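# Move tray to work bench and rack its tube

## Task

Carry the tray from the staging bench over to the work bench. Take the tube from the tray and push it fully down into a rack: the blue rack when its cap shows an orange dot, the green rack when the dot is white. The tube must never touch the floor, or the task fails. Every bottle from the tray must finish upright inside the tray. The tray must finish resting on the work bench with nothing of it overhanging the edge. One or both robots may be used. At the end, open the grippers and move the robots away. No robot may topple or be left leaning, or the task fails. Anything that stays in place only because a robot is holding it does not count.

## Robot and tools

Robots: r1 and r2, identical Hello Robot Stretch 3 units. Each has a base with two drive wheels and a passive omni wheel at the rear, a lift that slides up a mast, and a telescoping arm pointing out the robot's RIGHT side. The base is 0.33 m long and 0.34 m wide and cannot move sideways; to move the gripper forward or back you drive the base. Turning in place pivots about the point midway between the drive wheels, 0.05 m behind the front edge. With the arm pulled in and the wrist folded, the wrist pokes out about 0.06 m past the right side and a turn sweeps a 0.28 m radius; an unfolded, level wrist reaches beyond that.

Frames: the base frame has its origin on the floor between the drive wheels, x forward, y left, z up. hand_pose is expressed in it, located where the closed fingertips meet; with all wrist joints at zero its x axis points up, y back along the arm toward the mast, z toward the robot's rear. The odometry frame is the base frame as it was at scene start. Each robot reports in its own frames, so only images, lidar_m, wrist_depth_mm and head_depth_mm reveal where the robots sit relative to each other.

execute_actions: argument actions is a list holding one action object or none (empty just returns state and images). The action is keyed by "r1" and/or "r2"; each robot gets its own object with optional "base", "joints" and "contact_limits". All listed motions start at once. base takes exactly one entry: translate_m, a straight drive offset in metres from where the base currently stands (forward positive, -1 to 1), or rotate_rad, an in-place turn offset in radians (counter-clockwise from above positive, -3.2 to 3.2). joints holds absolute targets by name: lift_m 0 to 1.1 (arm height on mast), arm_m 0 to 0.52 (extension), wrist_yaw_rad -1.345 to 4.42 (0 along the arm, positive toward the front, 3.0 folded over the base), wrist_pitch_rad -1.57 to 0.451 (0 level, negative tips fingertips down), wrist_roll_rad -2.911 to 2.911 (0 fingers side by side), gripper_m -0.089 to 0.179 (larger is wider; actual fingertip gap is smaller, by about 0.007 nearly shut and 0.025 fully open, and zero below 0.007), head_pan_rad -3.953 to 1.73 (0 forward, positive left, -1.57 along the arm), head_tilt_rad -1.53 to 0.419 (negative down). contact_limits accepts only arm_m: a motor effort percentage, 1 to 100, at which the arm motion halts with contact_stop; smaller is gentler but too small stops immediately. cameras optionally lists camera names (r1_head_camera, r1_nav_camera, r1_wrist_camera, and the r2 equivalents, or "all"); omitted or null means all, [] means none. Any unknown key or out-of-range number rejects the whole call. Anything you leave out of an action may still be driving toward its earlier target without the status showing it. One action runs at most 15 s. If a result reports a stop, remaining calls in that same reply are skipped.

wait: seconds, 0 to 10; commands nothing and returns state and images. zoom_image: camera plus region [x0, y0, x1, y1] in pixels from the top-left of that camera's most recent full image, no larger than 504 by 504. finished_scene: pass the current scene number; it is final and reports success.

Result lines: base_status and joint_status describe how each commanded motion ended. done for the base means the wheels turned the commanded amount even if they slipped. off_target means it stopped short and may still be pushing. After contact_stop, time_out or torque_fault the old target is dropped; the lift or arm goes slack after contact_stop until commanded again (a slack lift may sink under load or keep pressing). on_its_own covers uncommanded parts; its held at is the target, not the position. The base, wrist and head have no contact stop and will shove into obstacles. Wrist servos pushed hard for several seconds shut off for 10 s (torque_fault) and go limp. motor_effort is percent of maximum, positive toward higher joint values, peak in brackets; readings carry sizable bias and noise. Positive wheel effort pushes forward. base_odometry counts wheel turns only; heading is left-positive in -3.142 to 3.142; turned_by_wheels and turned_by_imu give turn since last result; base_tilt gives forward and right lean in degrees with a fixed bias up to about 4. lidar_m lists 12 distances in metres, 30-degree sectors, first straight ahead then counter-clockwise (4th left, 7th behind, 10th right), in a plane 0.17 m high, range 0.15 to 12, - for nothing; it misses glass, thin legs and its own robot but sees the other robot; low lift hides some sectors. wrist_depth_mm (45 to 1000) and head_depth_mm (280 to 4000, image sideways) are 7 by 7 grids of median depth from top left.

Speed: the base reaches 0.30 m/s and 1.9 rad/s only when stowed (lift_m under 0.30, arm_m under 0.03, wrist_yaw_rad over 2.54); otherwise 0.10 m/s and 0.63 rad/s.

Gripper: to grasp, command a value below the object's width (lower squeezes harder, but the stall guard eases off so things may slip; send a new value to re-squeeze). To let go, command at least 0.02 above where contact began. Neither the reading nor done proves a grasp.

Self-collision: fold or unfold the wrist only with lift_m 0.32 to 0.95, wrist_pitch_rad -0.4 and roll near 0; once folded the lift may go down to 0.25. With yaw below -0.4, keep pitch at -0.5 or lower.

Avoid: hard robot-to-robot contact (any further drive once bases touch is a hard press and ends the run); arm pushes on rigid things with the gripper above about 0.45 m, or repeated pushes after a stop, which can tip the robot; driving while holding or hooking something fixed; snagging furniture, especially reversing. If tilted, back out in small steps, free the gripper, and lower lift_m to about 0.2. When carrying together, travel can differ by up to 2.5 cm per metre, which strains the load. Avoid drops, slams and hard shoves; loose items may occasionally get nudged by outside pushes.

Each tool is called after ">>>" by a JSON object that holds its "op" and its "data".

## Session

>>> {"op": "execute_actions", "data": {"actions": [], "cameras": ["r1_nav_camera","r2_nav_camera","r1_wrist_camera","r2_wrist_camera"]}}

Scene clock: 0.00 s.
r1.base_odometry: x=+0.000 y=+0.000 heading=+0.000 (m, m, rad; r1's odometry frame)
r1.turned_by_wheels: +0.000 (rad since the last result)
r1.turned_by_imu: +0.000 (rad since the last result)
r1.base_tilt: forward=-1.6 right=+0.0 (deg)
r1.lidar_m: 1.20 3.99 1.65 1.66 2.02 1.38 2.38 2.59 1.08 0.82 0.80 0.84
r1.head_depth_mm: 1046 1048 1054 1061 1070 1068 1080 / 1192 1194 1200 1211 1214 1223 1229 / 1375 1385 1387 1403 1413 1423 1422 / 1639 1650 1668 1673 1684 1699 1712 / 2016 2035 2058 2080 2093 2111 2093 / 2243 2649 2682 2727 2720 2775 2285 / 2267 3258 3902 3999 - 3279 2286
r1.base_status: not commanded
r1.joint_positions: lift_m=+0.370 arm_m=+0.001 wrist_yaw_rad=+2.896 wrist_pitch_rad=-0.373 wrist_roll_rad=+0.006 gripper_m=+0.037 head_pan_rad=-0.015 head_tilt_rad=-0.002
r1.joint_status: not commanded
r1.motor_effort: left_wheel=+0 right_wheel=-1 lift_m=+26 arm_m=+0 wrist_yaw_rad=+0 wrist_pitch_rad=+7 wrist_roll_rad=+0 gripper_m=+0 head_pan_rad=+0 head_tilt_rad=+3 (%)
r1.hand_pose: x=+0.0345 y=+0.0766 z=+0.3928 quat_wxyz=(+0.216, +0.707, +0.045, +0.672) (m; r1's base frame)
r1.wrist_depth_mm: - - - - - - - / - - - - - - - / - - - - - - - / 905 - 964 - - - - / 731 - 789 767 771 808 803 / 619 - 643 643 666 653 682 / 527 531 538 543 547 565 568
r2.base_odometry: x=+0.000 y=+0.000 heading=+0.000 (m, m, rad; r2's odometry frame)
r2.turned_by_wheels: +0.000 (rad since the last result)
r2.turned_by_imu: +0.000 (rad since the last result)
r2.base_tilt: forward=+0.1 right=+0.3 (deg)
r2.lidar_m: 1.46 4.24 1.45 1.02 0.97 0.99 1.30 3.10 1.63 1.49 2.87 1.29
r2.head_depth_mm: 1696 2485 - - - 1457 1242 / 1697 2494 - - - 1452 2240 / 1707 2498 - - - 1707 2206 / 1696 2522 - - - 2766 2201 / 1709 2363 - - - 3159 2101 / 1729 2378 - - - 3357 2171 / 1726 2520 - - - 3331 2178
r2.base_status: not commanded
r2.joint_positions: lift_m=+0.600 arm_m=+0.003 wrist_yaw_rad=+3.124 wrist_pitch_rad=-0.547 wrist_roll_rad=+0.013 gripper_m=+0.037 head_pan_rad=-0.017 head_tilt_rad=+0.009
r2.joint_status: not commanded
r2.motor_effort: left_wheel=+0 right_wheel=+0 lift_m=+39 arm_m=-1 wrist_yaw_rad=-1 wrist_pitch_rad=+3 wrist_roll_rad=+0 gripper_m=+0 head_pan_rad=-1 head_tilt_rad=+2 (%)
r2.hand_pose: x=-0.0176 y=+0.0588 z=+0.5853 quat_wxyz=(+0.198, +0.686, +0.184, +0.675) (m; r2's base frame)
r2.wrist_depth_mm: 738 842 - - - - - / 790 908 - - - - - / 833 975 - - - - - / 903 - - - - - - / 963 - - 993 - 942 933 / 896 891 867 830 - 810 800 / 790 765 751 745 723 716 700
pictures: r1_nav_camera (sideways: a quarter turn counterclockwise sets it upright), r1_wrist_camera, r2_nav_camera (sideways: a quarter turn counterclockwise sets it upright), r2_wrist_camera
Images, in order (width x height): r1_nav_camera 672x504, r1_wrist_camera 644x364, r2_nav_camera 672x504, r2_wrist_camera 644x364.

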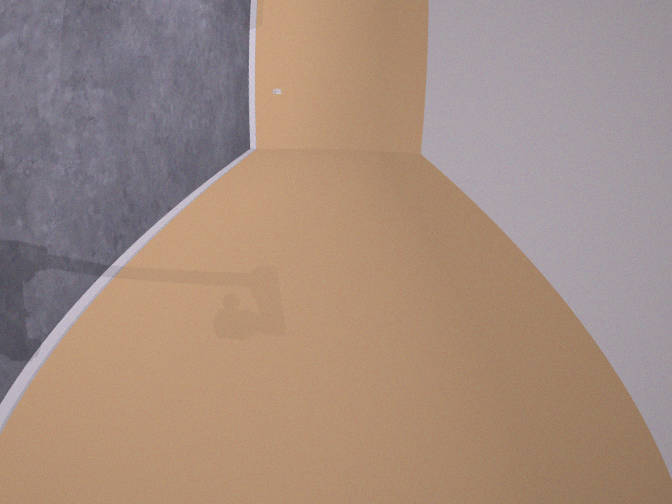

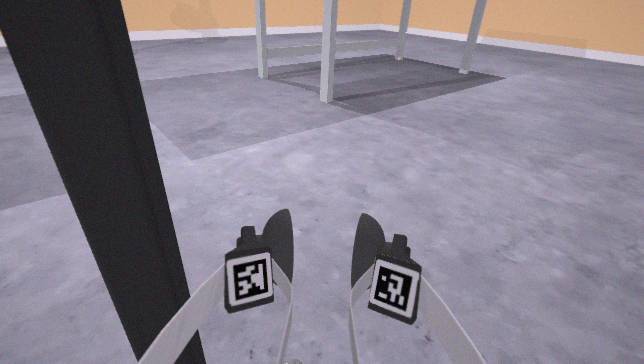

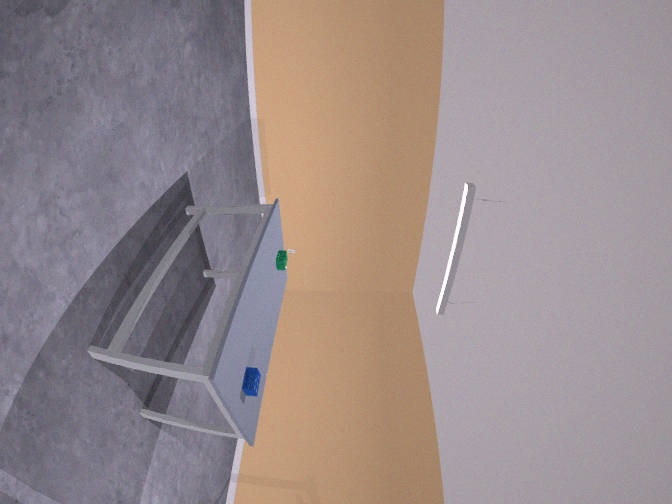

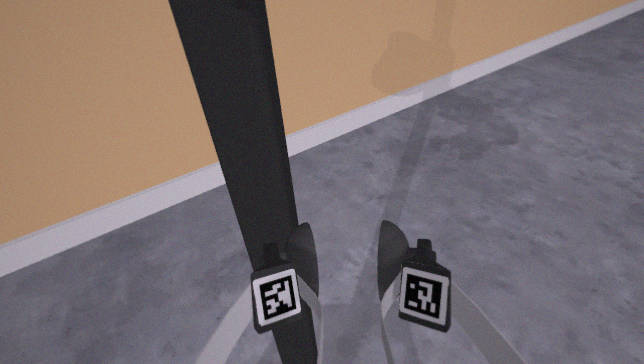

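>>> {"op": "execute_actions", "data": {"actions": [{"r1":{"joints":{"head_pan_rad":-3.5,"head_tilt_rad":-0.4,"lift_m":0.27}},"r2":{"joints":{"head_pan_rad":-2.0,"head_tilt_rad":-0.4,"lift_m":0.27}}}], "cameras": ["r1_nav_camera","r1_head_camera","r2_head_camera","r2_nav_camera"]}}

Scene clock: 7.63 s.
r1.base_odometry: x=+0.000 y=+0.000 heading=+0.000 (m, m, rad; r1's odometry frame)
r1.turned_by_wheels: +0.000 (rad since the last result)
r1.turned_by_imu: +0.000 (rad since the last result)
r1.base_tilt: forward=-1.7 right=+0.0 (deg)
r1.lidar_m: 1.20 3.96 1.65 1.67 2.01 1.38 2.39 2.59 1.08 0.82 0.80 0.84
r1.head_depth_mm: 3813 - - 1573 2161 1772 1440 / - - 2151 1564 2091 1706 1439 / - - 2007 2693 2258 1773 1443 / - - 1882 2836 2245 1754 1442 / - - 2118 2964 2249 1754 1435 / - - - 3146 2239 1755 1435 / - - - 2942 2251 1757 1437
r1.base_status: not commanded
r1.joint_positions: lift_m=+0.270 arm_m=+0.001 wrist_yaw_rad=+2.896 wrist_pitch_rad=-0.373 wrist_roll_rad=+0.006 gripper_m=+0.037 head_pan_rad=-3.493 head_tilt_rad=-0.395
r1.joint_status: all done
r1.motor_effort: left_wheel=+0(0) right_wheel=+0(1) lift_m=+24(22) arm_m=+0(1) wrist_yaw_rad=+0(1) wrist_pitch_rad=+7(7) wrist_roll_rad=+0(0) gripper_m=+0(0) head_pan_rad=-5(57) head_tilt_rad=-2(25) (%)
r1.hand_pose: x=+0.0345 y=+0.0765 z=+0.2929 quat_wxyz=(+0.216, +0.707, +0.045, +0.672) (m; r1's base frame)
r1.wrist_depth_mm: - - - - - - - / - - - - - - - / - - - - - - - / 747 - 786 788 803 825 854 / 592 - 633 622 651 651 647 / 497 - - 516 539 532 530 / 437 - - 439 433 449 454
r2.base_odometry: x=+0.000 y=+0.000 heading=+0.000 (m, m, rad; r2's odometry frame)
r2.turned_by_wheels: +0.000 (rad since the last result)
r2.turned_by_imu: +0.001 (rad since the last result)
r2.base_tilt: forward=+0.1 right=+0.2 (deg)
r2.lidar_m: 1.45 4.24 1.46 1.02 0.97 0.99 1.30 3.12 1.63 1.49 2.87 1.29
r2.head_depth_mm: 3919 - - 3726 2389 1760 1390 / - - - 3698 2359 1752 1389 / - - - 3378 2353 1739 1386 / - - - 3334 2276 1726 1375 / - - - 2908 2216 1721 1370 / - - - 1710 2003 1705 1362 / - - - 1859 2282 1697 1361
r2.base_status: not commanded
r2.joint_positions: lift_m=+0.270 arm_m=+0.003 wrist_yaw_rad=+3.124 wrist_pitch_rad=-0.547 wrist_roll_rad=+0.013 gripper_m=+0.037 head_pan_rad=-1.993 head_tilt_rad=-0.395
r2.joint_status: all done
r2.motor_effort: left_wheel=-1(1) right_wheel=+0(0) lift_m=+33(35) arm_m=-1(1) wrist_yaw_rad=-1(0) wrist_pitch_rad=+3(4) wrist_roll_rad=+0(0) gripper_m=+0(0) head_pan_rad=-3(35) head_tilt_rad=-3(28) (%)
r2.hand_pose: x=-0.0176 y=+0.0587 z=+0.2550 quat_wxyz=(+0.199, +0.686, +0.184, +0.675) (m; r2's base frame)
r2.wrist_depth_mm: 743 827 - - - - - / 785 894 - - - 964 927 / 810 853 840 802 769 740 729 / 691 673 656 633 627 610 583 / 569 555 566 551 532 505 497 / 484 - - - - 438 429 / - - - - - 383 376
pictures: r1_head_camera (sideways: a quarter turn clockwise sets it upright), r1_nav_camera (sideways: a quarter turn counterclockwise sets it upright), r2_head_camera (sideways: a quarter turn clockwise sets it upright), r2_nav_camera (sideways: a quarter turn counterclockwise sets it upright)
Images, in order (width x height): r1_head_camera 896x504, r1_nav_camera 672x504, r2_head_camera 896x504, r2_nav_camera 672x504.

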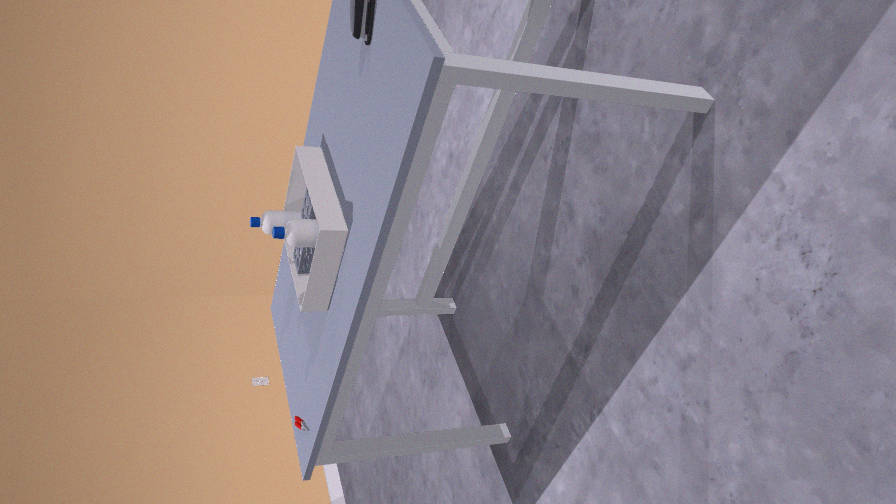

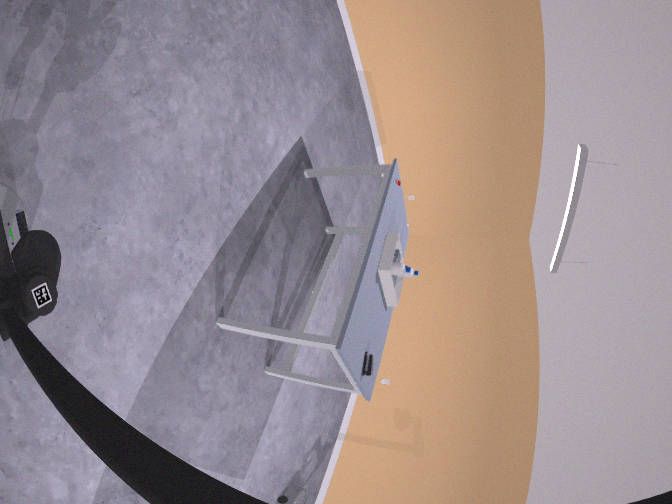

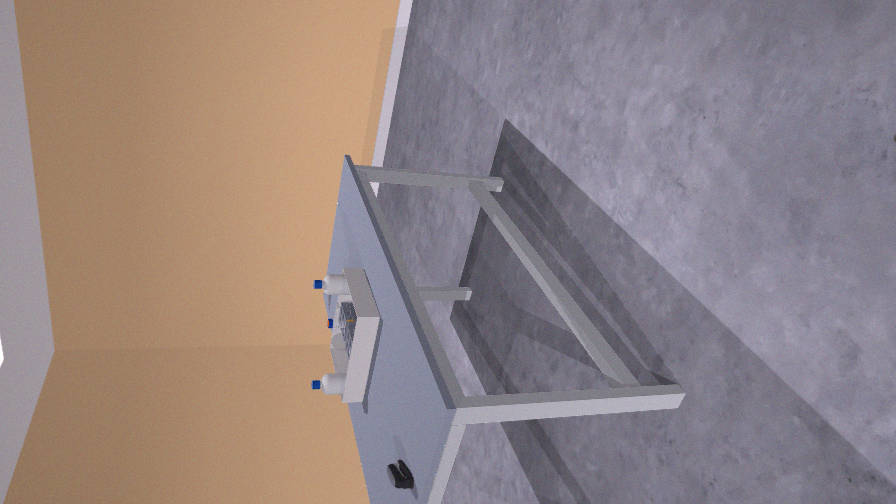

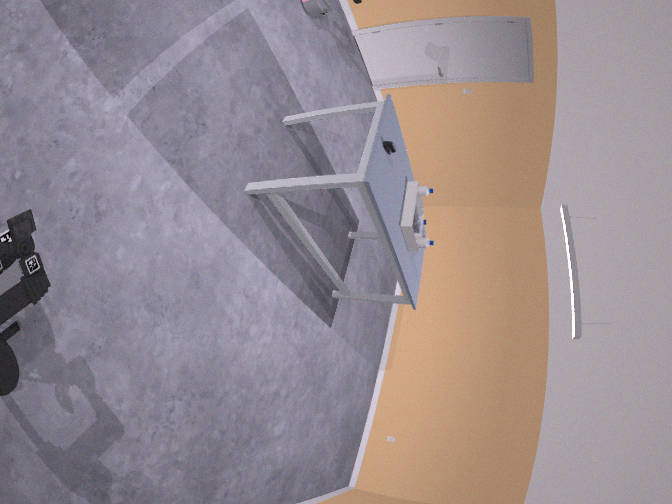

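>>> {"op": "execute_actions", "data": {"actions": [{"r1":{"base":{"rotate_rad":3.07},"joints":{"head_pan_rad":-1.57,"head_tilt_rad":-0.7}},"r2":{"base":{"rotate_rad":0.935},"joints":{"head_pan_rad":-1.57,"head_tilt_rad":-0.7}}}], "cameras": []}}

>>> {"op": "execute_actions", "data": {"actions": [{"r1":{"base":{"translate_m":0.8}},"r2":{"base":{"translate_m":-0.95}}}], "cameras": []}}

>>> {"op": "execute_actions", "data": {"actions": [{"r1":{"base":{"translate_m":0.77}},"r2":{"base":{"translate_m":-0.9}}}], "cameras": []}}

>>> {"op": "execute_actions", "data": {"actions": [{"r1":{"base":{"rotate_rad":0.55}},"r2":{"base":{"rotate_rad":-0.36}}}], "cameras": ["r1_head_camera","r2_head_camera"]}}

Scene clock: 21.20 s.
r1.base_odometry: x=+0.000 y=+0.000 heading=+3.070 (m, m, rad; r1's odometry frame)
r1.turned_by_wheels: +3.070 (rad since the last result)
r1.turned_by_imu: +3.070 (rad since the last result)
r1.base_tilt: forward=-1.6 right=+0.0 (deg)
r1.lidar_m: 2.39 3.58 1.15 0.84 0.80 0.82 1.10 2.74 2.77 1.65 2.99 1.38
r1.head_depth_mm: 2038 2881 2454 1963 1625 1383 1214 / 2042 1692 2365 1952 1638 1386 1213 / 2020 3087 2361 1955 1625 1383 1214 / 2046 2989 2404 1951 1615 1384 1210 / - 3254 2447 1958 1611 1384 1210 / 3848 3248 2404 1931 1614 1375 1210 / 3658 3247 2427 1942 1611 1383 1209
r1.base_status: done
r1.joint_positions: lift_m=+0.270 arm_m=+0.001 wrist_yaw_rad=+2.896 wrist_pitch_rad=-0.373 wrist_roll_rad=+0.006 gripper_m=+0.037 head_pan_rad=-1.577 head_tilt_rad=-0.692
r1.joint_status: all done
r1.motor_effort: left_wheel=-4(12) right_wheel=+3(9) lift_m=+23(24) arm_m=-1(0) wrist_yaw_rad=+1(0) wrist_pitch_rad=+7(7) wrist_roll_rad=+1(0) gripper_m=+0(1) head_pan_rad=+4(57) head_tilt_rad=-4(25) (%)
r1.hand_pose: x=+0.0345 y=+0.0765 z=+0.2929 quat_wxyz=(+0.216, +0.707, +0.045, +0.672) (m; r1's base frame)
r1.wrist_depth_mm: - 736 856 - - - - / - 777 882 - - - - / 642 824 936 - - - - / 678 - 768 797 819 829 836 / 601 - 628 632 639 655 646 / 500 - - 517 548 530 535 / 434 - - 442 440 451 452
r2.base_odometry: x=+0.000 y=+0.000 heading=+0.935 (m, m, rad; r2's odometry frame)
r2.turned_by_wheels: +0.935 (rad since the last result)
r2.turned_by_imu: +0.941 (rad since the last result)
r2.base_tilt: forward=+0.1 right=+0.2 (deg)
r2.lidar_m: 1.66 1.06 0.97 0.97 1.19 2.34 1.88 1.49 3.00 1.29 1.34 4.24
r2.head_depth_mm: 3104 3406 2903 2130 1674 1381 1173 / 3219 3576 2873 2107 1677 1372 1169 / 3331 3621 2831 2098 1650 1365 1167 / 3462 3739 2819 2089 1642 1357 1158 / 3607 1772 2650 2071 1626 1348 1158 / 3771 1582 1394 1838 1628 1353 1150 / 3825 1702 2501 2038 1623 1343 1144
r2.base_status: done
r2.joint_positions: lift_m=+0.270 arm_m=+0.003 wrist_yaw_rad=+3.124 wrist_pitch_rad=-0.547 wrist_roll_rad=+0.013 gripper_m=+0.037 head_pan_rad=-1.577 head_tilt_rad=-0.692
r2.joint_status: all done
r2.motor_effort: left_wheel=-4(9) right_wheel=+3(9) lift_m=+33(33) arm_m=-1(1) wrist_yaw_rad=-1(1) wrist_pitch_rad=+3(3) wrist_roll_rad=+0(0) gripper_m=+0(0) head_pan_rad=+2(26) head_tilt_rad=-4(25) (%)
r2.hand_pose: x=-0.0176 y=+0.0587 z=+0.2550 quat_wxyz=(+0.199, +0.686, +0.184, +0.675) (m; r2's base frame)
r2.wrist_depth_mm: - - - - 937 871 817 / - - - - 976 911 861 / 878 858 823 805 766 742 723 / 695 668 657 631 618 604 587 / 566 558 561 553 532 507 494 / 483 - - - - 439 429 / - - - - - 380 377
pictures: none
No camera images: the call's "cameras" was empty. Leave "cameras" out to get every camera's image.

Scene clock: 26.03 s.
r1.base_odometry: x=-0.798 y=+0.058 heading=+3.070 (m, m, rad; r1's odometry frame)
r1.turned_by_wheels: +0.000 (rad since the last result)
r1.turned_by_imu: +0.000 (rad since the last result)
r1.base_tilt: forward=-1.7 right=+0.0 (deg)
r1.lidar_m: 1.59 3.44 1.79 1.26 1.23 1.25 1.68 4.16 1.96 3.71 0.81 1.50
r1.head_depth_mm: - 3141 2395 1965 1625 1388 1213 / - 3308 2433 1953 1618 1385 1215 / 3994 3261 2462 1956 1630 1385 1212 / 3753 3289 2446 1948 1611 1387 1209 / 3632 3276 2439 1938 1616 1382 1212 / 3393 3230 2430 1939 1614 1379 1207 / 3271 3222 2408 1936 1610 1324 1211
r1.base_status: done
r1.joint_positions: lift_m=+0.270 arm_m=+0.001 wrist_yaw_rad=+2.896 wrist_pitch_rad=-0.374 wrist_roll_rad=+0.006 gripper_m=+0.037 head_pan_rad=-1.577 head_tilt_rad=-0.692
r1.joint_status: not commanded
r1.motor_effort: left_wheel=-4(9) right_wheel=+3(7) lift_m=+23(23) arm_m=+0(1) wrist_yaw_rad=-1(0) wrist_pitch_rad=+7(7) wrist_roll_rad=+0(0) gripper_m=+0(0) head_pan_rad=+5(5) head_tilt_rad=-4(3) (%)
r1.hand_pose: x=+0.0345 y=+0.0765 z=+0.2929 quat_wxyz=(+0.216, +0.707, +0.045, +0.672) (m; r1's base frame)
r1.wrist_depth_mm: - - - - - - - / - - - - - - - / 920 - - - - - - / 743 - 768 775 798 817 817 / 599 - 635 615 637 641 663 / 490 - - 516 545 531 539 / 436 - - 436 439 454 454
r2.base_odometry: x=-0.564 y=-0.764 heading=+0.935 (m, m, rad; r2's odometry frame)
r2.turned_by_wheels: +0.000 (rad since the last result)
r2.turned_by_imu: -0.008 (rad since the last result)
r2.base_tilt: forward=+0.1 right=+0.2 (deg)
r2.lidar_m: 2.26 1.43 1.29 1.30 1.58 3.11 1.33 0.84 0.75 3.51 1.78 1.77
r2.head_depth_mm: 2829 3088 2284 1906 1581 1284 1172 / 2922 3249 2888 2129 1657 1375 1173 / 3011 3340 2856 2100 1656 1366 1164 / 3103 3498 2842 2086 1648 1366 1157 / 3261 3567 2784 2055 1641 1348 1153 / 3362 3721 2771 2024 1619 1346 1149 / 3505 3840 2726 2046 1615 1341 1147
r2.base_status: done
r2.joint_positions: lift_m=+0.270 arm_m=+0.003 wrist_yaw_rad=+3.124 wrist_pitch_rad=-0.548 wrist_roll_rad=+0.013 gripper_m=+0.037 head_pan_rad=-1.577 head_tilt_rad=-0.692
r2.joint_status: not commanded
r2.motor_effort: left_wheel=-4(12) right_wheel=+3(6) lift_m=+33(33) arm_m=+0(1) wrist_yaw_rad=-1(1) wrist_pitch_rad=+4(3) wrist_roll_rad=+0(0) gripper_m=+1(0) head_pan_rad=+2(2) head_tilt_rad=-4(4) (%)
r2.hand_pose: x=-0.0176 y=+0.0587 z=+0.2549 quat_wxyz=(+0.199, +0.686, +0.184, +0.675) (m; r2's base frame)
r2.wrist_depth_mm: - - - - - - - / - - - - - 980 920 / 894 858 820 799 779 737 725 / 693 668 657 634 624 605 590 / 564 555 565 544 531 504 498 / 484 - - - - 435 430 / - - - - - 379 380
pictures: none
No camera images: the call's "cameras" was empty. Leave "cameras" out to get every camera's image.

Scene clock: 30.80 s.
r1.base_odometry: x=-1.566 y=+0.113 heading=+3.069 (m, m, rad; r1's odometry frame)
r1.turned_by_wheels: +0.000 (rad since the last result)
r1.turned_by_imu: +0.000 (rad since the last result)
r1.base_tilt: forward=-1.6 right=-0.1 (deg)
r1.lidar_m: 0.83 2.80 2.39 1.71 1.61 1.65 2.23 2.46 0.77 1.10 1.05 1.08
r1.head_depth_mm: - 3284 2474 824 1121 1338 1214 / 3766 3274 1001 797 1584 1360 1213 / 3568 3278 1000 796 1507 1384 1207 / 3371 3260 997 795 695 1389 1216 / 3175 3288 997 794 661 1384 1210 / 2994 3175 989 793 661 1332 1204 / 2856 3075 991 745 657 601 1205
r1.base_status: done
r1.joint_positions: lift_m=+0.270 arm_m=+0.001 wrist_yaw_rad=+2.896 wrist_pitch_rad=-0.374 wrist_roll_rad=+0.006 gripper_m=+0.037 head_pan_rad=-1.577 head_tilt_rad=-0.692
r1.joint_status: not commanded
r1.motor_effort: left_wheel=-5(9) right_wheel=+3(8) lift_m=+24(24) arm_m=-1(0) wrist_yaw_rad=-1(1) wrist_pitch_rad=+7(7) wrist_roll_rad=+0(0) gripper_m=+0(1) head_pan_rad=+5(5) head_tilt_rad=-4(3) (%)
r1.hand_pose: x=+0.0345 y=+0.0765 z=+0.2929 quat_wxyz=(+0.216, +0.707, +0.045, +0.672) (m; r1's base frame)
r1.wrist_depth_mm: - - - - - - - / - - - - - - - / - - - - - - - / 742 - 787 792 818 826 852 / 590 - 631 622 632 644 651 / 499 - - 515 535 532 538 / 438 - - 433 436 453 452
r2.base_odometry: x=-1.099 y=-1.488 heading=+0.935 (m, m, rad; r2's odometry frame)
r2.turned_by_wheels: +0.000 (rad since the last result)
r2.turned_by_imu: -0.008 (rad since the last result)
r2.base_tilt: forward=+0.1 right=+0.3 (deg)
r2.lidar_m: 2.82 1.78 1.60 1.60 1.95 2.80 0.80 0.50 0.45 0.45 0.55 2.49
r2.head_depth_mm: 2538 2761 1643 830 684 1289 1174 / 2644 2919 980 827 679 1303 1169 / 2748 3036 1161 851 675 1338 1117 / 2826 3190 1148 849 672 1358 1112 / 2912 3322 1140 841 706 1355 1106 / 3058 3471 1122 833 725 1343 1144 / 3160 3516 1117 829 1484 1343 1143
r2.base_status: done
r2.joint_positions: lift_m=+0.270 arm_m=+0.003 wrist_yaw_rad=+3.124 wrist_pitch_rad=-0.548 wrist_roll_rad=+0.013 gripper_m=+0.037 head_pan_rad=-1.577 head_tilt_rad=-0.692
r2.joint_status: not commanded
r2.motor_effort: left_wheel=-2(12) right_wheel=+2(4) lift_m=+33(33) arm_m=-1(1) wrist_yaw_rad=-1(1) wrist_pitch_rad=+3(3) wrist_roll_rad=+0(0) gripper_m=+1(0) head_pan_rad=+3(3) head_tilt_rad=-4(4) (%)
r2.hand_pose: x=-0.0176 y=+0.0586 z=+0.2549 quat_wxyz=(+0.199, +0.686, +0.184, +0.675) (m; r2's base frame)
r2.wrist_depth_mm: - - - - - - - / - - - - - 972 936 / 881 867 833 783 770 742 731 / 697 673 651 633 618 607 587 / 563 552 567 547 530 506 495 / 483 - - - - 439 427 / - - - - - 386 376
pictures: none
No camera images: the call's "cameras" was empty. Leave "cameras" out to get every camera's image.

Scene clock: 32.27 s.
r1.base_odometry: x=-1.566 y=+0.113 heading=-2.664 (m, m, rad; r1's odometry frame)
r1.turned_by_wheels: +0.550 (rad since the last result)
r1.turned_by_imu: +0.550 (rad since the last result)
r1.base_tilt: forward=-1.6 right=+0.0 (deg)
r1.lidar_m: 2.80 2.34 1.69 1.61 1.66 2.28 2.47 0.77 1.09 1.05 1.09 0.83
r1.head_depth_mm: 2836 3076 1007 801 666 1334 1217 / 2835 3079 1002 799 665 1331 1209 / 2818 3036 966 708 663 1337 1216 / 2828 3043 976 722 662 1336 1212 / 2724 2974 922 731 659 1327 1209 / 2815 2964 902 730 659 1329 1204 / 2815 3032 987 767 658 1320 1204
r1.base_status: done
r1.joint_positions: lift_m=+0.270 arm_m=+0.001 wrist_yaw_rad=+2.896 wrist_pitch_rad=-0.374 wrist_roll_rad=+0.006 gripper_m=+0.037 head_pan_rad=-1.577 head_tilt_rad=-0.692
r1.joint_status: not commanded
r1.motor_effort: left_wheel=-5(12) right_wheel=+3(6) lift_m=+24(24) arm_m=-1(1) wrist_yaw_rad=+1(1) wrist_pitch_rad=+7(7) wrist_roll_rad=+0(0) gripper_m=+1(0) head_pan_rad=+4(5) head_tilt_rad=-4(4) (%)
r1.hand_pose: x=+0.0345 y=+0.0765 z=+0.2929 quat_wxyz=(+0.216, +0.707, +0.045, +0.672) (m; r1's base frame)
r1.wrist_depth_mm: - - - - - - - / - - - - - - - / - - - - - - - / 740 - 792 812 805 817 854 / 582 - 646 622 637 649 660 / 494 - - 516 546 530 546 / 443 - - 443 438 451 457
r2.base_odometry: x=-1.099 y=-1.488 heading=+0.575 (m, m, rad; r2's odometry frame)
r2.turned_by_wheels: -0.360 (rad since the last result)
r2.turned_by_imu: -0.362 (rad since the last result)
r2.base_tilt: forward=-0.1 right=+0.3 (deg)
r2.lidar_m: 2.50 2.32 1.67 1.60 1.65 2.23 2.81 0.65 0.47 0.45 0.46 0.62
r2.head_depth_mm: 2699 3052 1194 866 684 1380 1127 / 2703 3082 1177 861 678 1374 1124 / 2699 3022 1110 739 675 1364 1097 / 2671 2994 1053 841 671 1355 1096 / 2642 2963 956 836 665 1353 1109 / 2651 2975 1123 802 664 1343 1104 / 2667 2999 1115 826 660 1337 1099
r2.base_status: done
r2.joint_positions: lift_m=+0.270 arm_m=+0.003 wrist_yaw_rad=+3.124 wrist_pitch_rad=-0.548 wrist_roll_rad=+0.013 gripper_m=+0.037 head_pan_rad=-1.577 head_tilt_rad=-0.692
r2.joint_status: not commanded
r2.motor_effort: left_wheel=+3(10) right_wheel=-4(7) lift_m=+33(33) arm_m=+0(1) wrist_yaw_rad=-1(0) wrist_pitch_rad=+3(4) wrist_roll_rad=+0(0) gripper_m=+0(0) head_pan_rad=+3(3) head_tilt_rad=-4(4) (%)
r2.hand_pose: x=-0.0176 y=+0.0586 z=+0.2549 quat_wxyz=(+0.199, +0.686, +0.184, +0.675) (m; r2's base frame)
r2.wrist_depth_mm: - - - - - - - / - - - - - 976 930 / 895 865 826 797 768 743 717 / 700 670 655 639 618 607 589 / 563 554 564 550 530 505 494 / 482 - - - - 436 430 / - - - - - 382 377
pictures: r1_head_camera (sideways: a quarter turn clockwise sets it upright), r2_head_camera (sideways: a quarter turn clockwise sets it upright)
Images, in order (width x height): r1_head_camera 896x504, r2_head_camera 896x504.

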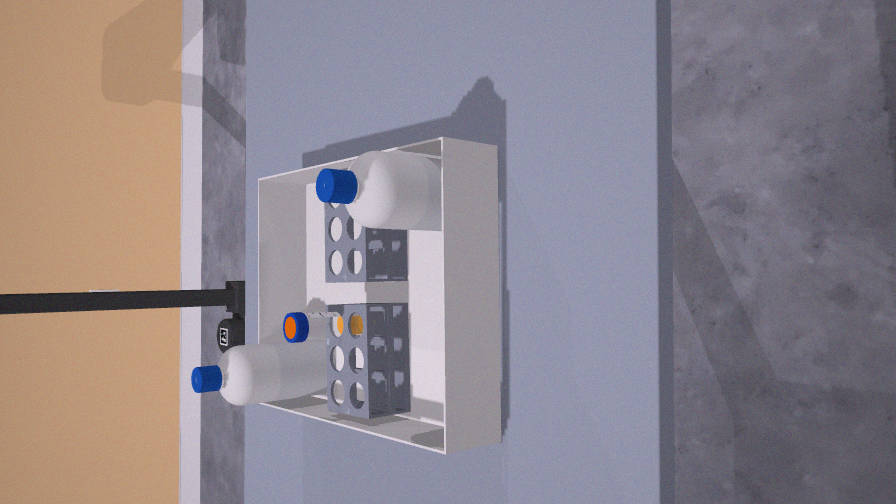

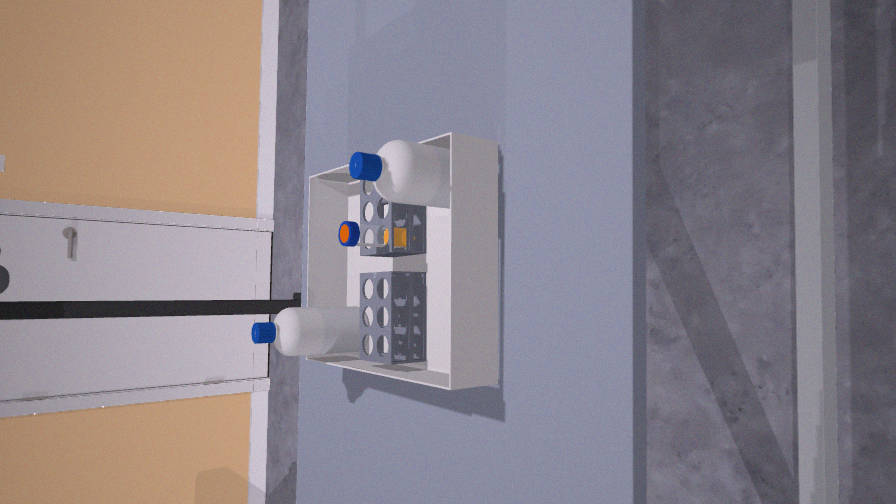

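>>> {"op": "execute_actions", "data": {"actions": [{"r1":{"base":{"translate_m":0.058},"joints":{"lift_m":0.93,"wrist_pitch_rad":-0.4}},"r2":{"base":{"translate_m":0.025},"joints":{"lift_m":0.93,"wrist_pitch_rad":-0.4}}}], "cameras": []}}

>>> {"op": "execute_actions", "data": {"actions": [{"r1":{"joints":{"wrist_yaw_rad":0,"gripper_m":0.1}},"r2":{"joints":{"wrist_yaw_rad":0,"gripper_m":0.1}}}], "cameras": []}}

>>> {"op": "execute_actions", "data": {"actions": [{"r1":{"joints":{"lift_m":1.05,"wrist_pitch_rad":-1.57,"wrist_roll_rad":-1.57}},"r2":{"joints":{"lift_m":1.05,"wrist_pitch_rad":-1.57,"wrist_roll_rad":-1.57}}}], "cameras": []}}

>>> {"op": "execute_actions", "data": {"actions": [{"r1":{"joints":{"lift_m":0.98,"arm_m":0.485}},"r2":{"joints":{"lift_m":0.98,"arm_m":0.485}}}], "cameras": ["r1_head_camera","r2_head_camera","r1_wrist_camera","r2_wrist_camera"]}}

Scene clock: 46.83 s.
r1.base_odometry: x=-1.617 y=+0.086 heading=-2.664 (m, m, rad; r1's odometry frame)
r1.turned_by_wheels: +0.000 (rad since the last result)
r1.turned_by_imu: +0.000 (rad since the last result)
r1.base_tilt: forward=-1.6 right=+0.0 (deg)
r1.lidar_m: 2.75 2.34 1.69 1.60 1.66 2.28 2.52 0.82 1.10 1.05 1.09 0.78
r1.head_depth_mm: 2833 3059 1003 799 - - 1184 / 2820 3057 965 711 688 - 1193 / 2839 3066 976 723 688 - - / 2715 3026 955 733 687 - - / 2793 3069 910 731 694 - 1191 / 2814 3041 990 770 660 1303 1203 / 2817 3027 988 791 658 1325 1212
r1.base_status: done
r1.joint_positions: lift_m=+0.930 arm_m=+0.001 wrist_yaw_rad=+2.896 wrist_pitch_rad=-0.414 wrist_roll_rad=+0.006 gripper_m=+0.037 head_pan_rad=-1.577 head_tilt_rad=-0.692
r1.joint_status: all done
r1.motor_effort: left_wheel=-5(11) right_wheel=+2(7) lift_m=+30(31) arm_m=-1(1) wrist_yaw_rad=-1(1) wrist_pitch_rad=+7(7) wrist_roll_rad=+0(0) gripper_m=+0(1) head_pan_rad=+5(5) head_tilt_rad=-3(4) (%)
r1.hand_pose: x=+0.0333 y=+0.0718 z=+0.9435 quat_wxyz=(+0.229, +0.706, +0.059, +0.667) (m; r1's base frame)
r1.wrist_depth_mm: - - - - - - - / - - - - - - - / - - - - - - - / - - - - - - - / - - - - - - - / - - - - - - - / - - - - - - -
r2.base_odometry: x=-1.078 y=-1.474 heading=+0.575 (m, m, rad; r2's odometry frame)
r2.turned_by_wheels: +0.000 (rad since the last result)
r2.turned_by_imu: +0.001 (rad since the last result)
r2.base_tilt: forward=+0.2 right=+0.2 (deg)
r2.lidar_m: 2.47 2.31 1.67 1.60 1.65 2.24 2.84 0.65 0.47 0.45 0.46 0.62
r2.head_depth_mm: 2710 3089 1188 869 - - 1126 / 2703 3088 1173 798 734 - 1106 / 2686 3007 1060 755 696 - - / 1324 2951 1052 844 690 - - / 2544 2986 956 836 686 - 1096 / 2659 2983 1125 835 671 - 1094 / 2670 2987 1118 828 660 1339 1095
r2.base_status: done
r2.joint_positions: lift_m=+0.930 arm_m=+0.003 wrist_yaw_rad=+3.124 wrist_pitch_rad=-0.419 wrist_roll_rad=+0.013 gripper_m=+0.037 head_pan_rad=-1.577 head_tilt_rad=-0.692
r2.joint_status: all done
r2.motor_effort: left_wheel=+3(10) right_wheel=-3(8) lift_m=+46(48) arm_m=-1(1) wrist_yaw_rad=-1(1) wrist_pitch_rad=+5(2) wrist_roll_rad=+0(0) gripper_m=+0(0) head_pan_rad=+3(2) head_tilt_rad=-4(4) (%)
r2.hand_pose: x=-0.0173 y=+0.0768 z=+0.9423 quat_wxyz=(+0.154, +0.697, +0.140, +0.686) (m; r2's base frame)
r2.wrist_depth_mm: - - - - - - - / - - - - - - - / - - - - - - - / - - - - - - - / - - - - - - - / - - - - - - - / - - - - - - -
pictures: none
No camera images: the call's "cameras" was empty. Leave "cameras" out to get every camera's image.

Scene clock: 49.40 s.
r1.base_odometry: x=-1.617 y=+0.086 heading=-2.664 (m, m, rad; r1's odometry frame)
r1.turned_by_wheels: +0.000 (rad since the last result)
r1.turned_by_imu: +0.000 (rad since the last result)
r1.base_tilt: forward=-1.6 right=+0.0 (deg)
r1.lidar_m: 2.75 2.33 1.69 1.61 1.66 2.28 2.53 0.82 1.09 1.05 1.09 0.78
r1.head_depth_mm: 2828 3078 1003 800 - - - / 2829 3090 966 709 - - - / 2795 3075 979 707 - - - / 1442 2974 956 813 - 1334 1214 / 2824 3078 910 730 652 1318 1208 / 2817 3034 990 767 659 1331 1210 / 2795 3058 991 791 658 1324 1205
r1.base_status: not commanded
r1.joint_positions: lift_m=+0.930 arm_m=+0.001 wrist_yaw_rad=+0.002 wrist_pitch_rad=-0.414 wrist_roll_rad=+0.006 gripper_m=+0.100 head_pan_rad=-1.577 head_tilt_rad=-0.692
r1.joint_status: all done
r1.motor_effort: left_wheel=-4(4) right_wheel=+2(2) lift_m=+29(29) arm_m=-1(1) wrist_yaw_rad=-2(2) wrist_pitch_rad=+7(6) wrist_roll_rad=+0(0) gripper_m=+1(100) head_pan_rad=+5(4) head_tilt_rad=-4(3) (%)
r1.hand_pose: x=-0.0211 y=-0.3714 z=+0.9435 quat_wxyz=(+0.690, +0.146, -0.693, -0.145) (m; r1's base frame)
r1.wrist_depth_mm: - - - - - - - / - - - - - - - / 682 691 643 689 673 780 783 / 517 529 510 524 389 579 589 / 421 429 402 404 406 455 463 / 356 364 360 368 371 383 385 / 309 312 314 315 317 314 329
r2.base_odometry: x=-1.078 y=-1.474 heading=+0.575 (m, m, rad; r2's odometry frame)
r2.turned_by_wheels: +0.000 (rad since the last result)
r2.turned_by_imu: +0.000 (rad since the last result)
r2.base_tilt: forward=+0.2 right=+0.3 (deg)
r2.lidar_m: 2.47 2.31 1.67 1.59 1.65 2.23 2.84 0.65 0.47 0.45 0.46 0.62
r2.head_depth_mm: 2684 3079 1192 867 - - - / 2716 3066 1182 800 732 - - / 2702 3023 1057 756 - - - / 1325 2905 1051 843 - - - / 2544 2987 960 837 648 1358 1109 / 2652 3011 1129 831 662 1341 1105 / 2657 3010 1117 827 657 1342 1101
r2.base_status: not commanded
r2.joint_positions: lift_m=+0.930 arm_m=+0.003 wrist_yaw_rad=+0.002 wrist_pitch_rad=-0.419 wrist_roll_rad=+0.013 gripper_m=+0.100 head_pan_rad=-1.577 head_tilt_rad=-0.692
r2.joint_status: all done
r2.motor_effort: left_wheel=+3(3) right_wheel=-4(4) lift_m=+46(46) arm_m=-1(0) wrist_yaw_rad=-3(1) wrist_pitch_rad=+5(5) wrist_roll_rad=+0(0) gripper_m=+0(83) head_pan_rad=+2(2) head_tilt_rad=-4(4) (%)
r2.hand_pose: x=-0.0210 y=-0.3719 z=+0.9423 quat_wxyz=(+0.688, +0.147, -0.696, -0.147) (m; r2's base frame)
r2.wrist_depth_mm: - - - - - - - / - - - - - - - / - 872 803 687 438 738 714 / 646 628 597 577 436 561 538 / 500 488 462 448 450 454 437 / 409 406 405 385 376 - 365 / 345 340 327 329 322 308 316
pictures: none
No camera images: the call's "cameras" was empty. Leave "cameras" out to get every camera's image.

Scene clock: 51.33 s.
r1.base_odometry: x=-1.617 y=+0.086 heading=-2.664 (m, m, rad; r1's odometry frame)
r1.turned_by_wheels: +0.000 (rad since the last result)
r1.turned_by_imu: +0.000 (rad since the last result)
r1.base_tilt: forward=-1.6 right=-0.1 (deg)
r1.lidar_m: 2.75 2.34 1.70 1.61 1.66 2.28 2.52 0.82 1.09 1.05 1.08 0.78
r1.head_depth_mm: 2844 - - - - - - / 2786 - - - - - - / 2832 - - - - - - / 2724 3018 955 732 663 607 1168 / 2803 3079 911 730 660 606 1169 / 2808 3054 989 769 661 603 - / 2797 3062 990 791 658 602 -
r1.base_status: not commanded
r1.joint_positions: lift_m=+1.050 arm_m=+0.001 wrist_yaw_rad=+0.001 wrist_pitch_rad=-1.560 wrist_roll_rad=-1.563 gripper_m=+0.100 head_pan_rad=-1.577 head_tilt_rad=-0.692
r1.joint_status: all done
joint sent to its limit — the command would take r1.wrist_pitch_rad past its lower limit, so that joint was sent only as far as its limit.
r1.motor_effort: left_wheel=-4(5) right_wheel=+2(2) lift_m=+29(29) arm_m=-1(1) wrist_yaw_rad=+0(1) wrist_pitch_rad=-4(6) wrist_roll_rad=-2(2) gripper_m=+0(1) head_pan_rad=+5(5) head_tilt_rad=-3(3) (%)
r1.hand_pose: x=-0.0214 y=-0.1253 z=+0.9321 quat_wxyz=(+0.711, +0.703, -0.002, -0.003) (m; r1's base frame)
r1.wrist_depth_mm: - - - - - - 307 / - - - - - - 314 / - - - - - - 323 / - - - - - - 328 / - - - - - - 335 / - - - - - - 346 / - - - - - - 356
r2.base_odometry: x=-1.078 y=-1.474 heading=+0.575 (m, m, rad; r2's odometry frame)
r2.turned_by_wheels: +0.000 (rad since the last result)
r2.turned_by_imu: +0.000 (rad since the last result)
r2.base_tilt: forward=+0.2 right=+0.1 (deg)
r2.lidar_m: 2.47 2.31 1.67 1.60 1.65 2.23 2.83 0.65 0.47 0.45 0.46 0.62
r2.head_depth_mm: 2707 2962 - - - - - / 2712 2942 - - - - - / 2693 2969 - - - - - / 1326 2887 1049 842 671 - - / 2650 2983 956 836 666 1401 1086 / 2662 2989 1128 833 661 1435 - / 2676 2999 1114 830 658 1405 -
r2.base_status: not commanded
r2.joint_positions: lift_m=+1.050 arm_m=+0.003 wrist_yaw_rad=+0.001 wrist_pitch_rad=-1.561 wrist_roll_rad=-1.563 gripper_m=+0.100 head_pan_rad=-1.577 head_tilt_rad=-0.692
r2.joint_status: all done
r2.motor_effort: left_wheel=+3(3) right_wheel=-3(4) lift_m=+46(48) arm_m=-1(1) wrist_yaw_rad=-2(2) wrist_pitch_rad=-3(3) wrist_roll_rad=-2(5) gripper_m=+0(1) head_pan_rad=+2(2) head_tilt_rad=-4(4) (%)
r2.hand_pose: x=-0.0214 y=-0.1260 z=+0.9320 quat_wxyz=(+0.710, +0.704, -0.002, -0.003) (m; r2's base frame)
r2.wrist_depth_mm: - - - - - - - / - - - - - - - / - - - - - - - / - - - - - - - / - - - - - - - / - - - - - - - / - - - - - - 365
pictures: none
No camera images: the call's "cameras" was empty. Leave "cameras" out to get every camera's image.

Scene clock: 56.07 s.
r1.base_odometry: x=-1.617 y=+0.086 heading=-2.664 (m, m, rad; r1's odometry frame)
r1.turned_by_wheels: +0.000 (rad since the last result)
r1.turned_by_imu: +0.000 (rad since the last result)
r1.base_tilt: forward=-1.7 right=+0.0 (deg)
r1.lidar_m: 2.75 2.33 1.70 1.60 1.66 2.28 2.52 0.82 1.09 1.05 1.08 0.77
r1.head_depth_mm: 2721 - 1001 800 666 1335 1214 / - 3075 964 709 664 1331 1215 / - 3078 976 720 662 1333 1216 / 803 1693 908 722 660 1327 1213 / 2806 3053 909 729 661 1320 1209 / 2822 3078 990 768 659 1334 1202 / 2814 3057 988 790 659 1329 1206
r1.base_status: not commanded
r1.joint_positions: lift_m=+0.980 arm_m=+0.485 wrist_yaw_rad=+0.000 wrist_pitch_rad=-1.560 wrist_roll_rad=-1.564 gripper_m=+0.100 head_pan_rad=-1.577 head_tilt_rad=-0.692
r1.joint_status: all done
r1.motor_effort: left_wheel=-4(4) right_wheel=+3(3) lift_m=+23(25) arm_m=+2(2) wrist_yaw_rad=+1(0) wrist_pitch_rad=-4(4) wrist_roll_rad=-2(2) gripper_m=+1(1) head_pan_rad=+4(5) head_tilt_rad=-4(3) (%)
r1.hand_pose: x=-0.0214 y=-0.6083 z=+0.8624 quat_wxyz=(+0.710, +0.704, -0.002, -0.003) (m; r1's base frame)
r1.wrist_depth_mm: 245 243 242 240 240 210 185 / 251 249 245 245 244 216 186 / 259 255 253 251 250 218 192 / 266 261 260 256 255 223 203 / 271 267 263 265 260 223 257 / - 272 267 268 272 236 237 / - 281 279 203 277 214 272
r2.base_odometry: x=-1.078 y=-1.474 heading=+0.575 (m, m, rad; r2's odometry frame)
r2.turned_by_wheels: +0.000 (rad since the last result)
r2.turned_by_imu: +0.000 (rad since the last result)
r2.base_tilt: forward=+0.0 right=+0.3 (deg)
r2.lidar_m: 2.47 2.31 1.67 1.60 1.65 2.23 2.83 0.65 0.47 0.45 0.46 0.62
r2.head_depth_mm: 2696 2964 - 833 684 1377 1128 / 2710 - 1122 800 681 1374 1101 / 2673 3191 1045 755 674 1367 1097 / 1137 1553 1034 844 671 1365 1110 / 1286 2973 977 837 667 1357 1110 / 2657 3041 1124 831 663 1350 1102 / 2680 2995 1116 825 658 1342 1096
r2.base_status: not commanded
r2.joint_positions: lift_m=+0.980 arm_m=+0.485 wrist_yaw_rad=+0.000 wrist_pitch_rad=-1.562 wrist_roll_rad=-1.564 gripper_m=+0.100 head_pan_rad=-1.577 head_tilt_rad=-0.692
r2.joint_status: all done
r2.motor_effort: left_wheel=+3(3) right_wheel=-3(4) lift_m=+33(44) arm_m=+3(4) wrist_yaw_rad=+0(1) wrist_pitch_rad=-3(3) wrist_roll_rad=-2(3) gripper_m=+0(0) head_pan_rad=+3(2) head_tilt_rad=-4(4) (%)
r2.hand_pose: x=-0.0214 y=-0.6079 z=+0.8625 quat_wxyz=(+0.710, +0.704, -0.002, -0.003) (m; r2's base frame)
r2.wrist_depth_mm: - 251 249 245 231 238 208 / - 257 254 250 247 244 212 / - 262 259 254 250 249 217 / - 266 266 260 256 253 223 / - 272 271 267 261 259 227 / - 279 276 272 269 - 210 / - - 284 279 243 271 205
pictures: r1_head_camera (sideways: a quarter turn clockwise sets it upright), r1_wrist_camera, r2_head_camera (sideways: a quarter turn clockwise sets it upright), r2_wrist_camera
Images, in order (width x height): r1_head_camera 896x504, r1_wrist_camera 644x364, r2_head_camera 896x504, r2_wrist_camera 644x364.

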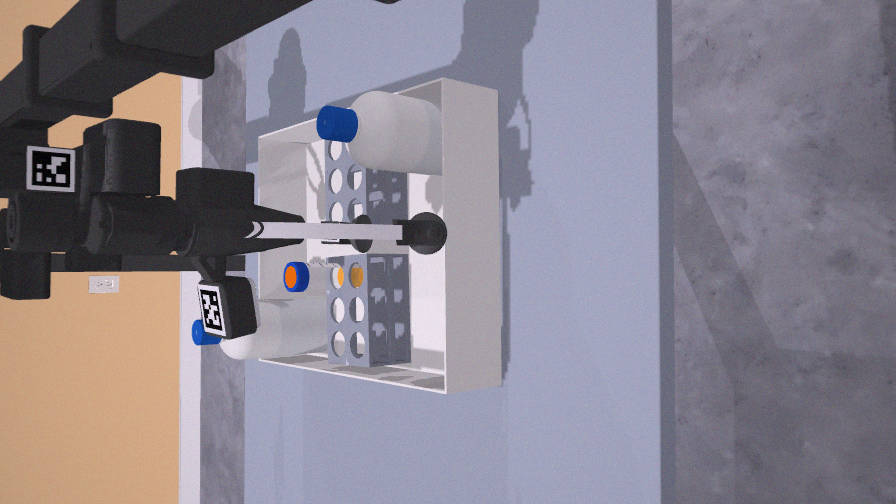

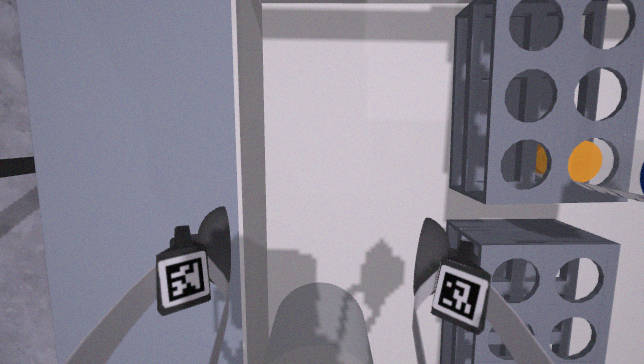

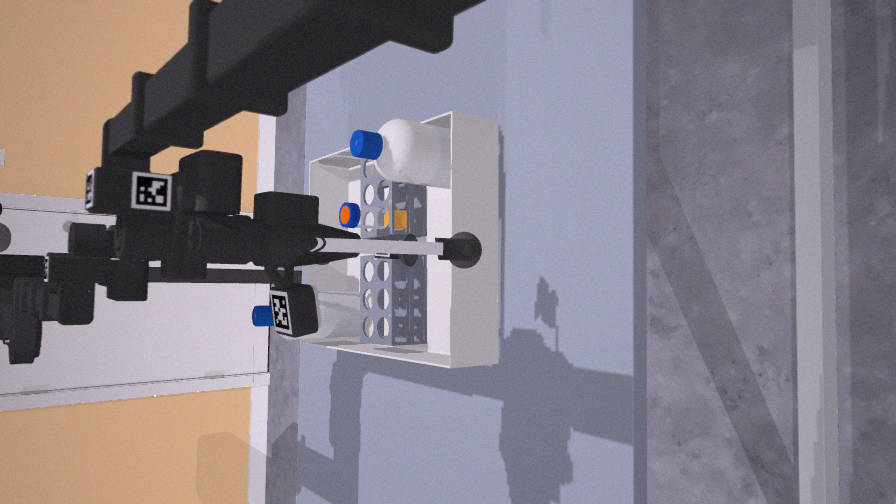

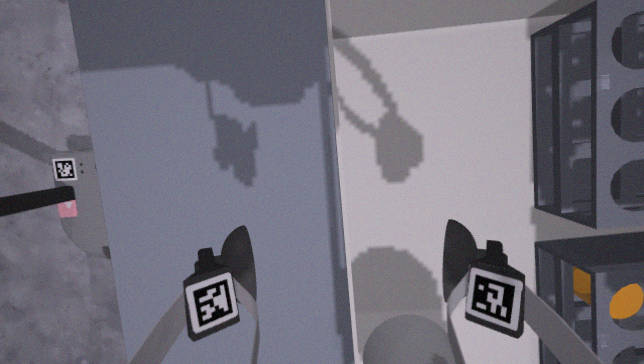

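>>> {"op": "execute_actions", "data": {"actions": [{"r1":{"base":{"translate_m":0.015},"joints":{"arm_m":0.438}},"r2":{"base":{"translate_m":0.012}}}], "cameras": []}}

>>> {"op": "execute_actions", "data": {"actions": [{"r1":{"joints":{"lift_m":0.917}},"r2":{"joints":{"lift_m":0.91}}}], "cameras": ["r1_wrist_camera","r2_wrist_camera"]}}

Scene clock: 61.60 s.
r1.base_odometry: x=-1.631 y=+0.080 heading=-2.664 (m, m, rad; r1's odometry frame)
r1.turned_by_wheels: +0.000 (rad since the last result)
r1.turned_by_imu: +0.000 (rad since the last result)
r1.base_tilt: forward=-1.6 right=+0.0 (deg)
r1.lidar_m: 2.74 2.33 1.70 1.61 1.66 2.28 2.54 0.84 1.10 1.05 1.08 0.77
r1.head_depth_mm: 2732 - 1005 800 664 1337 1214 / - 3062 960 699 664 1337 1211 / - - 957 724 661 1334 1212 / 2688 3115 864 732 662 1334 1211 / 2797 3058 914 732 661 1326 1215 / 2834 3040 989 771 659 1325 1209 / 2819 3038 988 789 660 1324 1205
r1.base_status: done
r1.joint_positions: lift_m=+0.980 arm_m=+0.438 wrist_yaw_rad=+0.000 wrist_pitch_rad=-1.561 wrist_roll_rad=-1.564 gripper_m=+0.100 head_pan_rad=-1.577 head_tilt_rad=-0.692
r1.joint_status: all done
r1.motor_effort: left_wheel=-3(6) right_wheel=+2(6) lift_m=+24(23) arm_m=-3(2) wrist_yaw_rad=-1(1) wrist_pitch_rad=-4(4) wrist_roll_rad=-2(2) gripper_m=+0(1) head_pan_rad=+5(5) head_tilt_rad=-4(3) (%)
r1.hand_pose: x=-0.0214 y=-0.5619 z=+0.8624 quat_wxyz=(+0.710, +0.704, -0.002, -0.003) (m; r1's base frame)
r1.wrist_depth_mm: 952 244 243 239 237 221 186 / 947 251 249 245 244 243 190 / - 256 254 252 250 248 218 / - 261 261 260 256 254 196 / - 267 266 267 263 261 229 / - 274 275 270 266 263 209 / - 282 278 258 239 274 211
r2.base_odometry: x=-1.068 y=-1.468 heading=+0.575 (m, m, rad; r2's odometry frame)
r2.turned_by_wheels: +0.000 (rad since the last result)
r2.turned_by_imu: +0.001 (rad since the last result)
r2.base_tilt: forward=+0.0 right=+0.4 (deg)
r2.lidar_m: 2.45 2.31 1.67 1.60 1.65 2.23 2.84 0.65 0.47 0.45 0.46 0.62
r2.head_depth_mm: 2689 2932 - 832 684 1367 1125 / 2704 - 1121 772 677 1367 1102 / 2643 3164 1045 760 675 1367 1092 / 829 2240 1036 842 668 1360 1108 / 2646 2998 981 833 666 1353 1108 / 2675 3002 1121 833 662 1347 1111 / 2651 2999 1114 827 659 1337 1104
r2.base_status: done
r2.joint_positions: lift_m=+0.980 arm_m=+0.485 wrist_yaw_rad=+0.000 wrist_pitch_rad=-1.562 wrist_roll_rad=-1.564 gripper_m=+0.100 head_pan_rad=-1.577 head_tilt_rad=-0.692
r2.joint_status: not commanded
r2.motor_effort: left_wheel=+3(6) right_wheel=-3(6) lift_m=+33(33) arm_m=+3(3) wrist_yaw_rad=-1(1) wrist_pitch_rad=-3(3) wrist_roll_rad=-2(2) gripper_m=+1(1) head_pan_rad=+3(3) head_tilt_rad=-4(4) (%)
r2.hand_pose: x=-0.0214 y=-0.6079 z=+0.8625 quat_wxyz=(+0.710, +0.704, -0.002, -0.003) (m; r2's base frame)
r2.wrist_depth_mm: - 252 249 244 207 209 195 / - 257 253 251 247 244 213 / - 263 259 256 251 248 217 / - 267 265 262 255 254 220 / - 273 269 267 263 259 225 / - 279 274 272 267 - 221 / - 289 283 279 264 271 209
pictures: none
No camera images: the call's "cameras" was empty. Leave "cameras" out to get every camera's image.

Scene clock: 63.07 s.
r1.base_odometry: x=-1.631 y=+0.080 heading=-2.664 (m, m, rad; r1's odometry frame)
r1.turned_by_wheels: +0.000 (rad since the last result)
r1.turned_by_imu: +0.000 (rad since the last result)
r1.base_tilt: forward=-1.6 right=-0.1 (deg)
r1.lidar_m: 2.73 2.33 1.69 1.61 1.66 2.28 2.54 0.83 1.09 1.05 1.09 0.76
r1.head_depth_mm: 2824 3076 - 775 649 1334 1217 / 2767 - 940 699 664 1330 1211 / 2741 - 927 723 662 1332 1208 / 790 3065 886 726 662 1327 1214 / 2823 3043 897 731 661 1328 1208 / 2794 3024 987 769 661 1323 1208 / 2820 3031 987 790 660 1328 1206
r1.base_status: not commanded
r1.joint_positions: lift_m=+0.917 arm_m=+0.438 wrist_yaw_rad=+0.000 wrist_pitch_rad=-1.561 wrist_roll_rad=-1.564 gripper_m=+0.100 head_pan_rad=-1.577 head_tilt_rad=-0.692
r1.joint_status: all done
r1.motor_effort: left_wheel=-4(4) right_wheel=+2(2) lift_m=+23(22) arm_m=-3(3) wrist_yaw_rad=+0(0) wrist_pitch_rad=-4(4) wrist_roll_rad=-2(2) gripper_m=+1(1) head_pan_rad=+5(5) head_tilt_rad=-4(4) (%)
r1.hand_pose: x=-0.0214 y=-0.5619 z=+0.7994 quat_wxyz=(+0.710, +0.704, -0.002, -0.003) (m; r1's base frame)
r1.wrist_depth_mm: 185 184 184 182 181 179 175 / 189 188 187 186 184 183 178 / 194 193 193 190 189 189 183 / 199 198 198 195 193 194 187 / 204 203 201 200 199 198 190 / 210 207 208 205 204 204 196 / 218 215 214 210 209 209 200
r2.base_odometry: x=-1.068 y=-1.468 heading=+0.575 (m, m, rad; r2's odometry frame)
r2.turned_by_wheels: +0.000 (rad since the last result)
r2.turned_by_imu: +0.000 (rad since the last result)
r2.base_tilt: forward=+0.2 right=+0.2 (deg)
r2.lidar_m: 2.46 2.31 1.67 1.60 1.65 2.23 2.84 0.65 0.47 0.45 0.46 0.62
r2.head_depth_mm: 2713 3055 3060 - - 1340 1127 / 2693 2981 - 750 676 1373 1104 / 2695 2897 1032 759 677 1368 1093 / 1325 859 1439 845 668 1351 1116 / 2553 2973 961 834 666 1353 1106 / 2626 3008 1126 837 662 1346 1103 / 2690 2991 1114 827 657 1335 1102
r2.base_status: not commanded
r2.joint_positions: lift_m=+0.910 arm_m=+0.485 wrist_yaw_rad=+0.000 wrist_pitch_rad=-1.562 wrist_roll_rad=-1.564 gripper_m=+0.100 head_pan_rad=-1.577 head_tilt_rad=-0.692
r2.joint_status: all done
r2.motor_effort: left_wheel=+2(3) right_wheel=-3(3) lift_m=+33(33) arm_m=+3(4) wrist_yaw_rad=+0(1) wrist_pitch_rad=-3(3) wrist_roll_rad=-2(2) gripper_m=+1(1) head_pan_rad=+2(2) head_tilt_rad=-4(5) (%)
r2.hand_pose: x=-0.0214 y=-0.6079 z=+0.7925 quat_wxyz=(+0.710, +0.704, -0.002, -0.003) (m; r2's base frame)
r2.wrist_depth_mm: 184 183 181 178 175 173 171 / 188 186 184 181 178 176 174 / 192 190 188 186 182 180 178 / 197 195 191 188 186 184 181 / 201 198 196 194 190 186 185 / 206 203 199 198 193 - 189 / 211 208 206 203 198 196 191
pictures: r1_wrist_camera, r2_wrist_camera
Images, in order (width x height): r1_wrist_camera 644x364, r2_wrist_camera 644x364.

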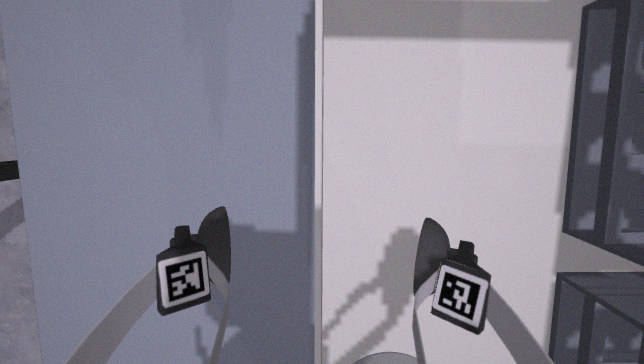

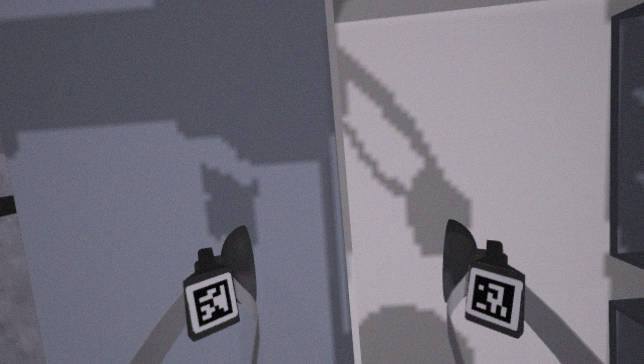

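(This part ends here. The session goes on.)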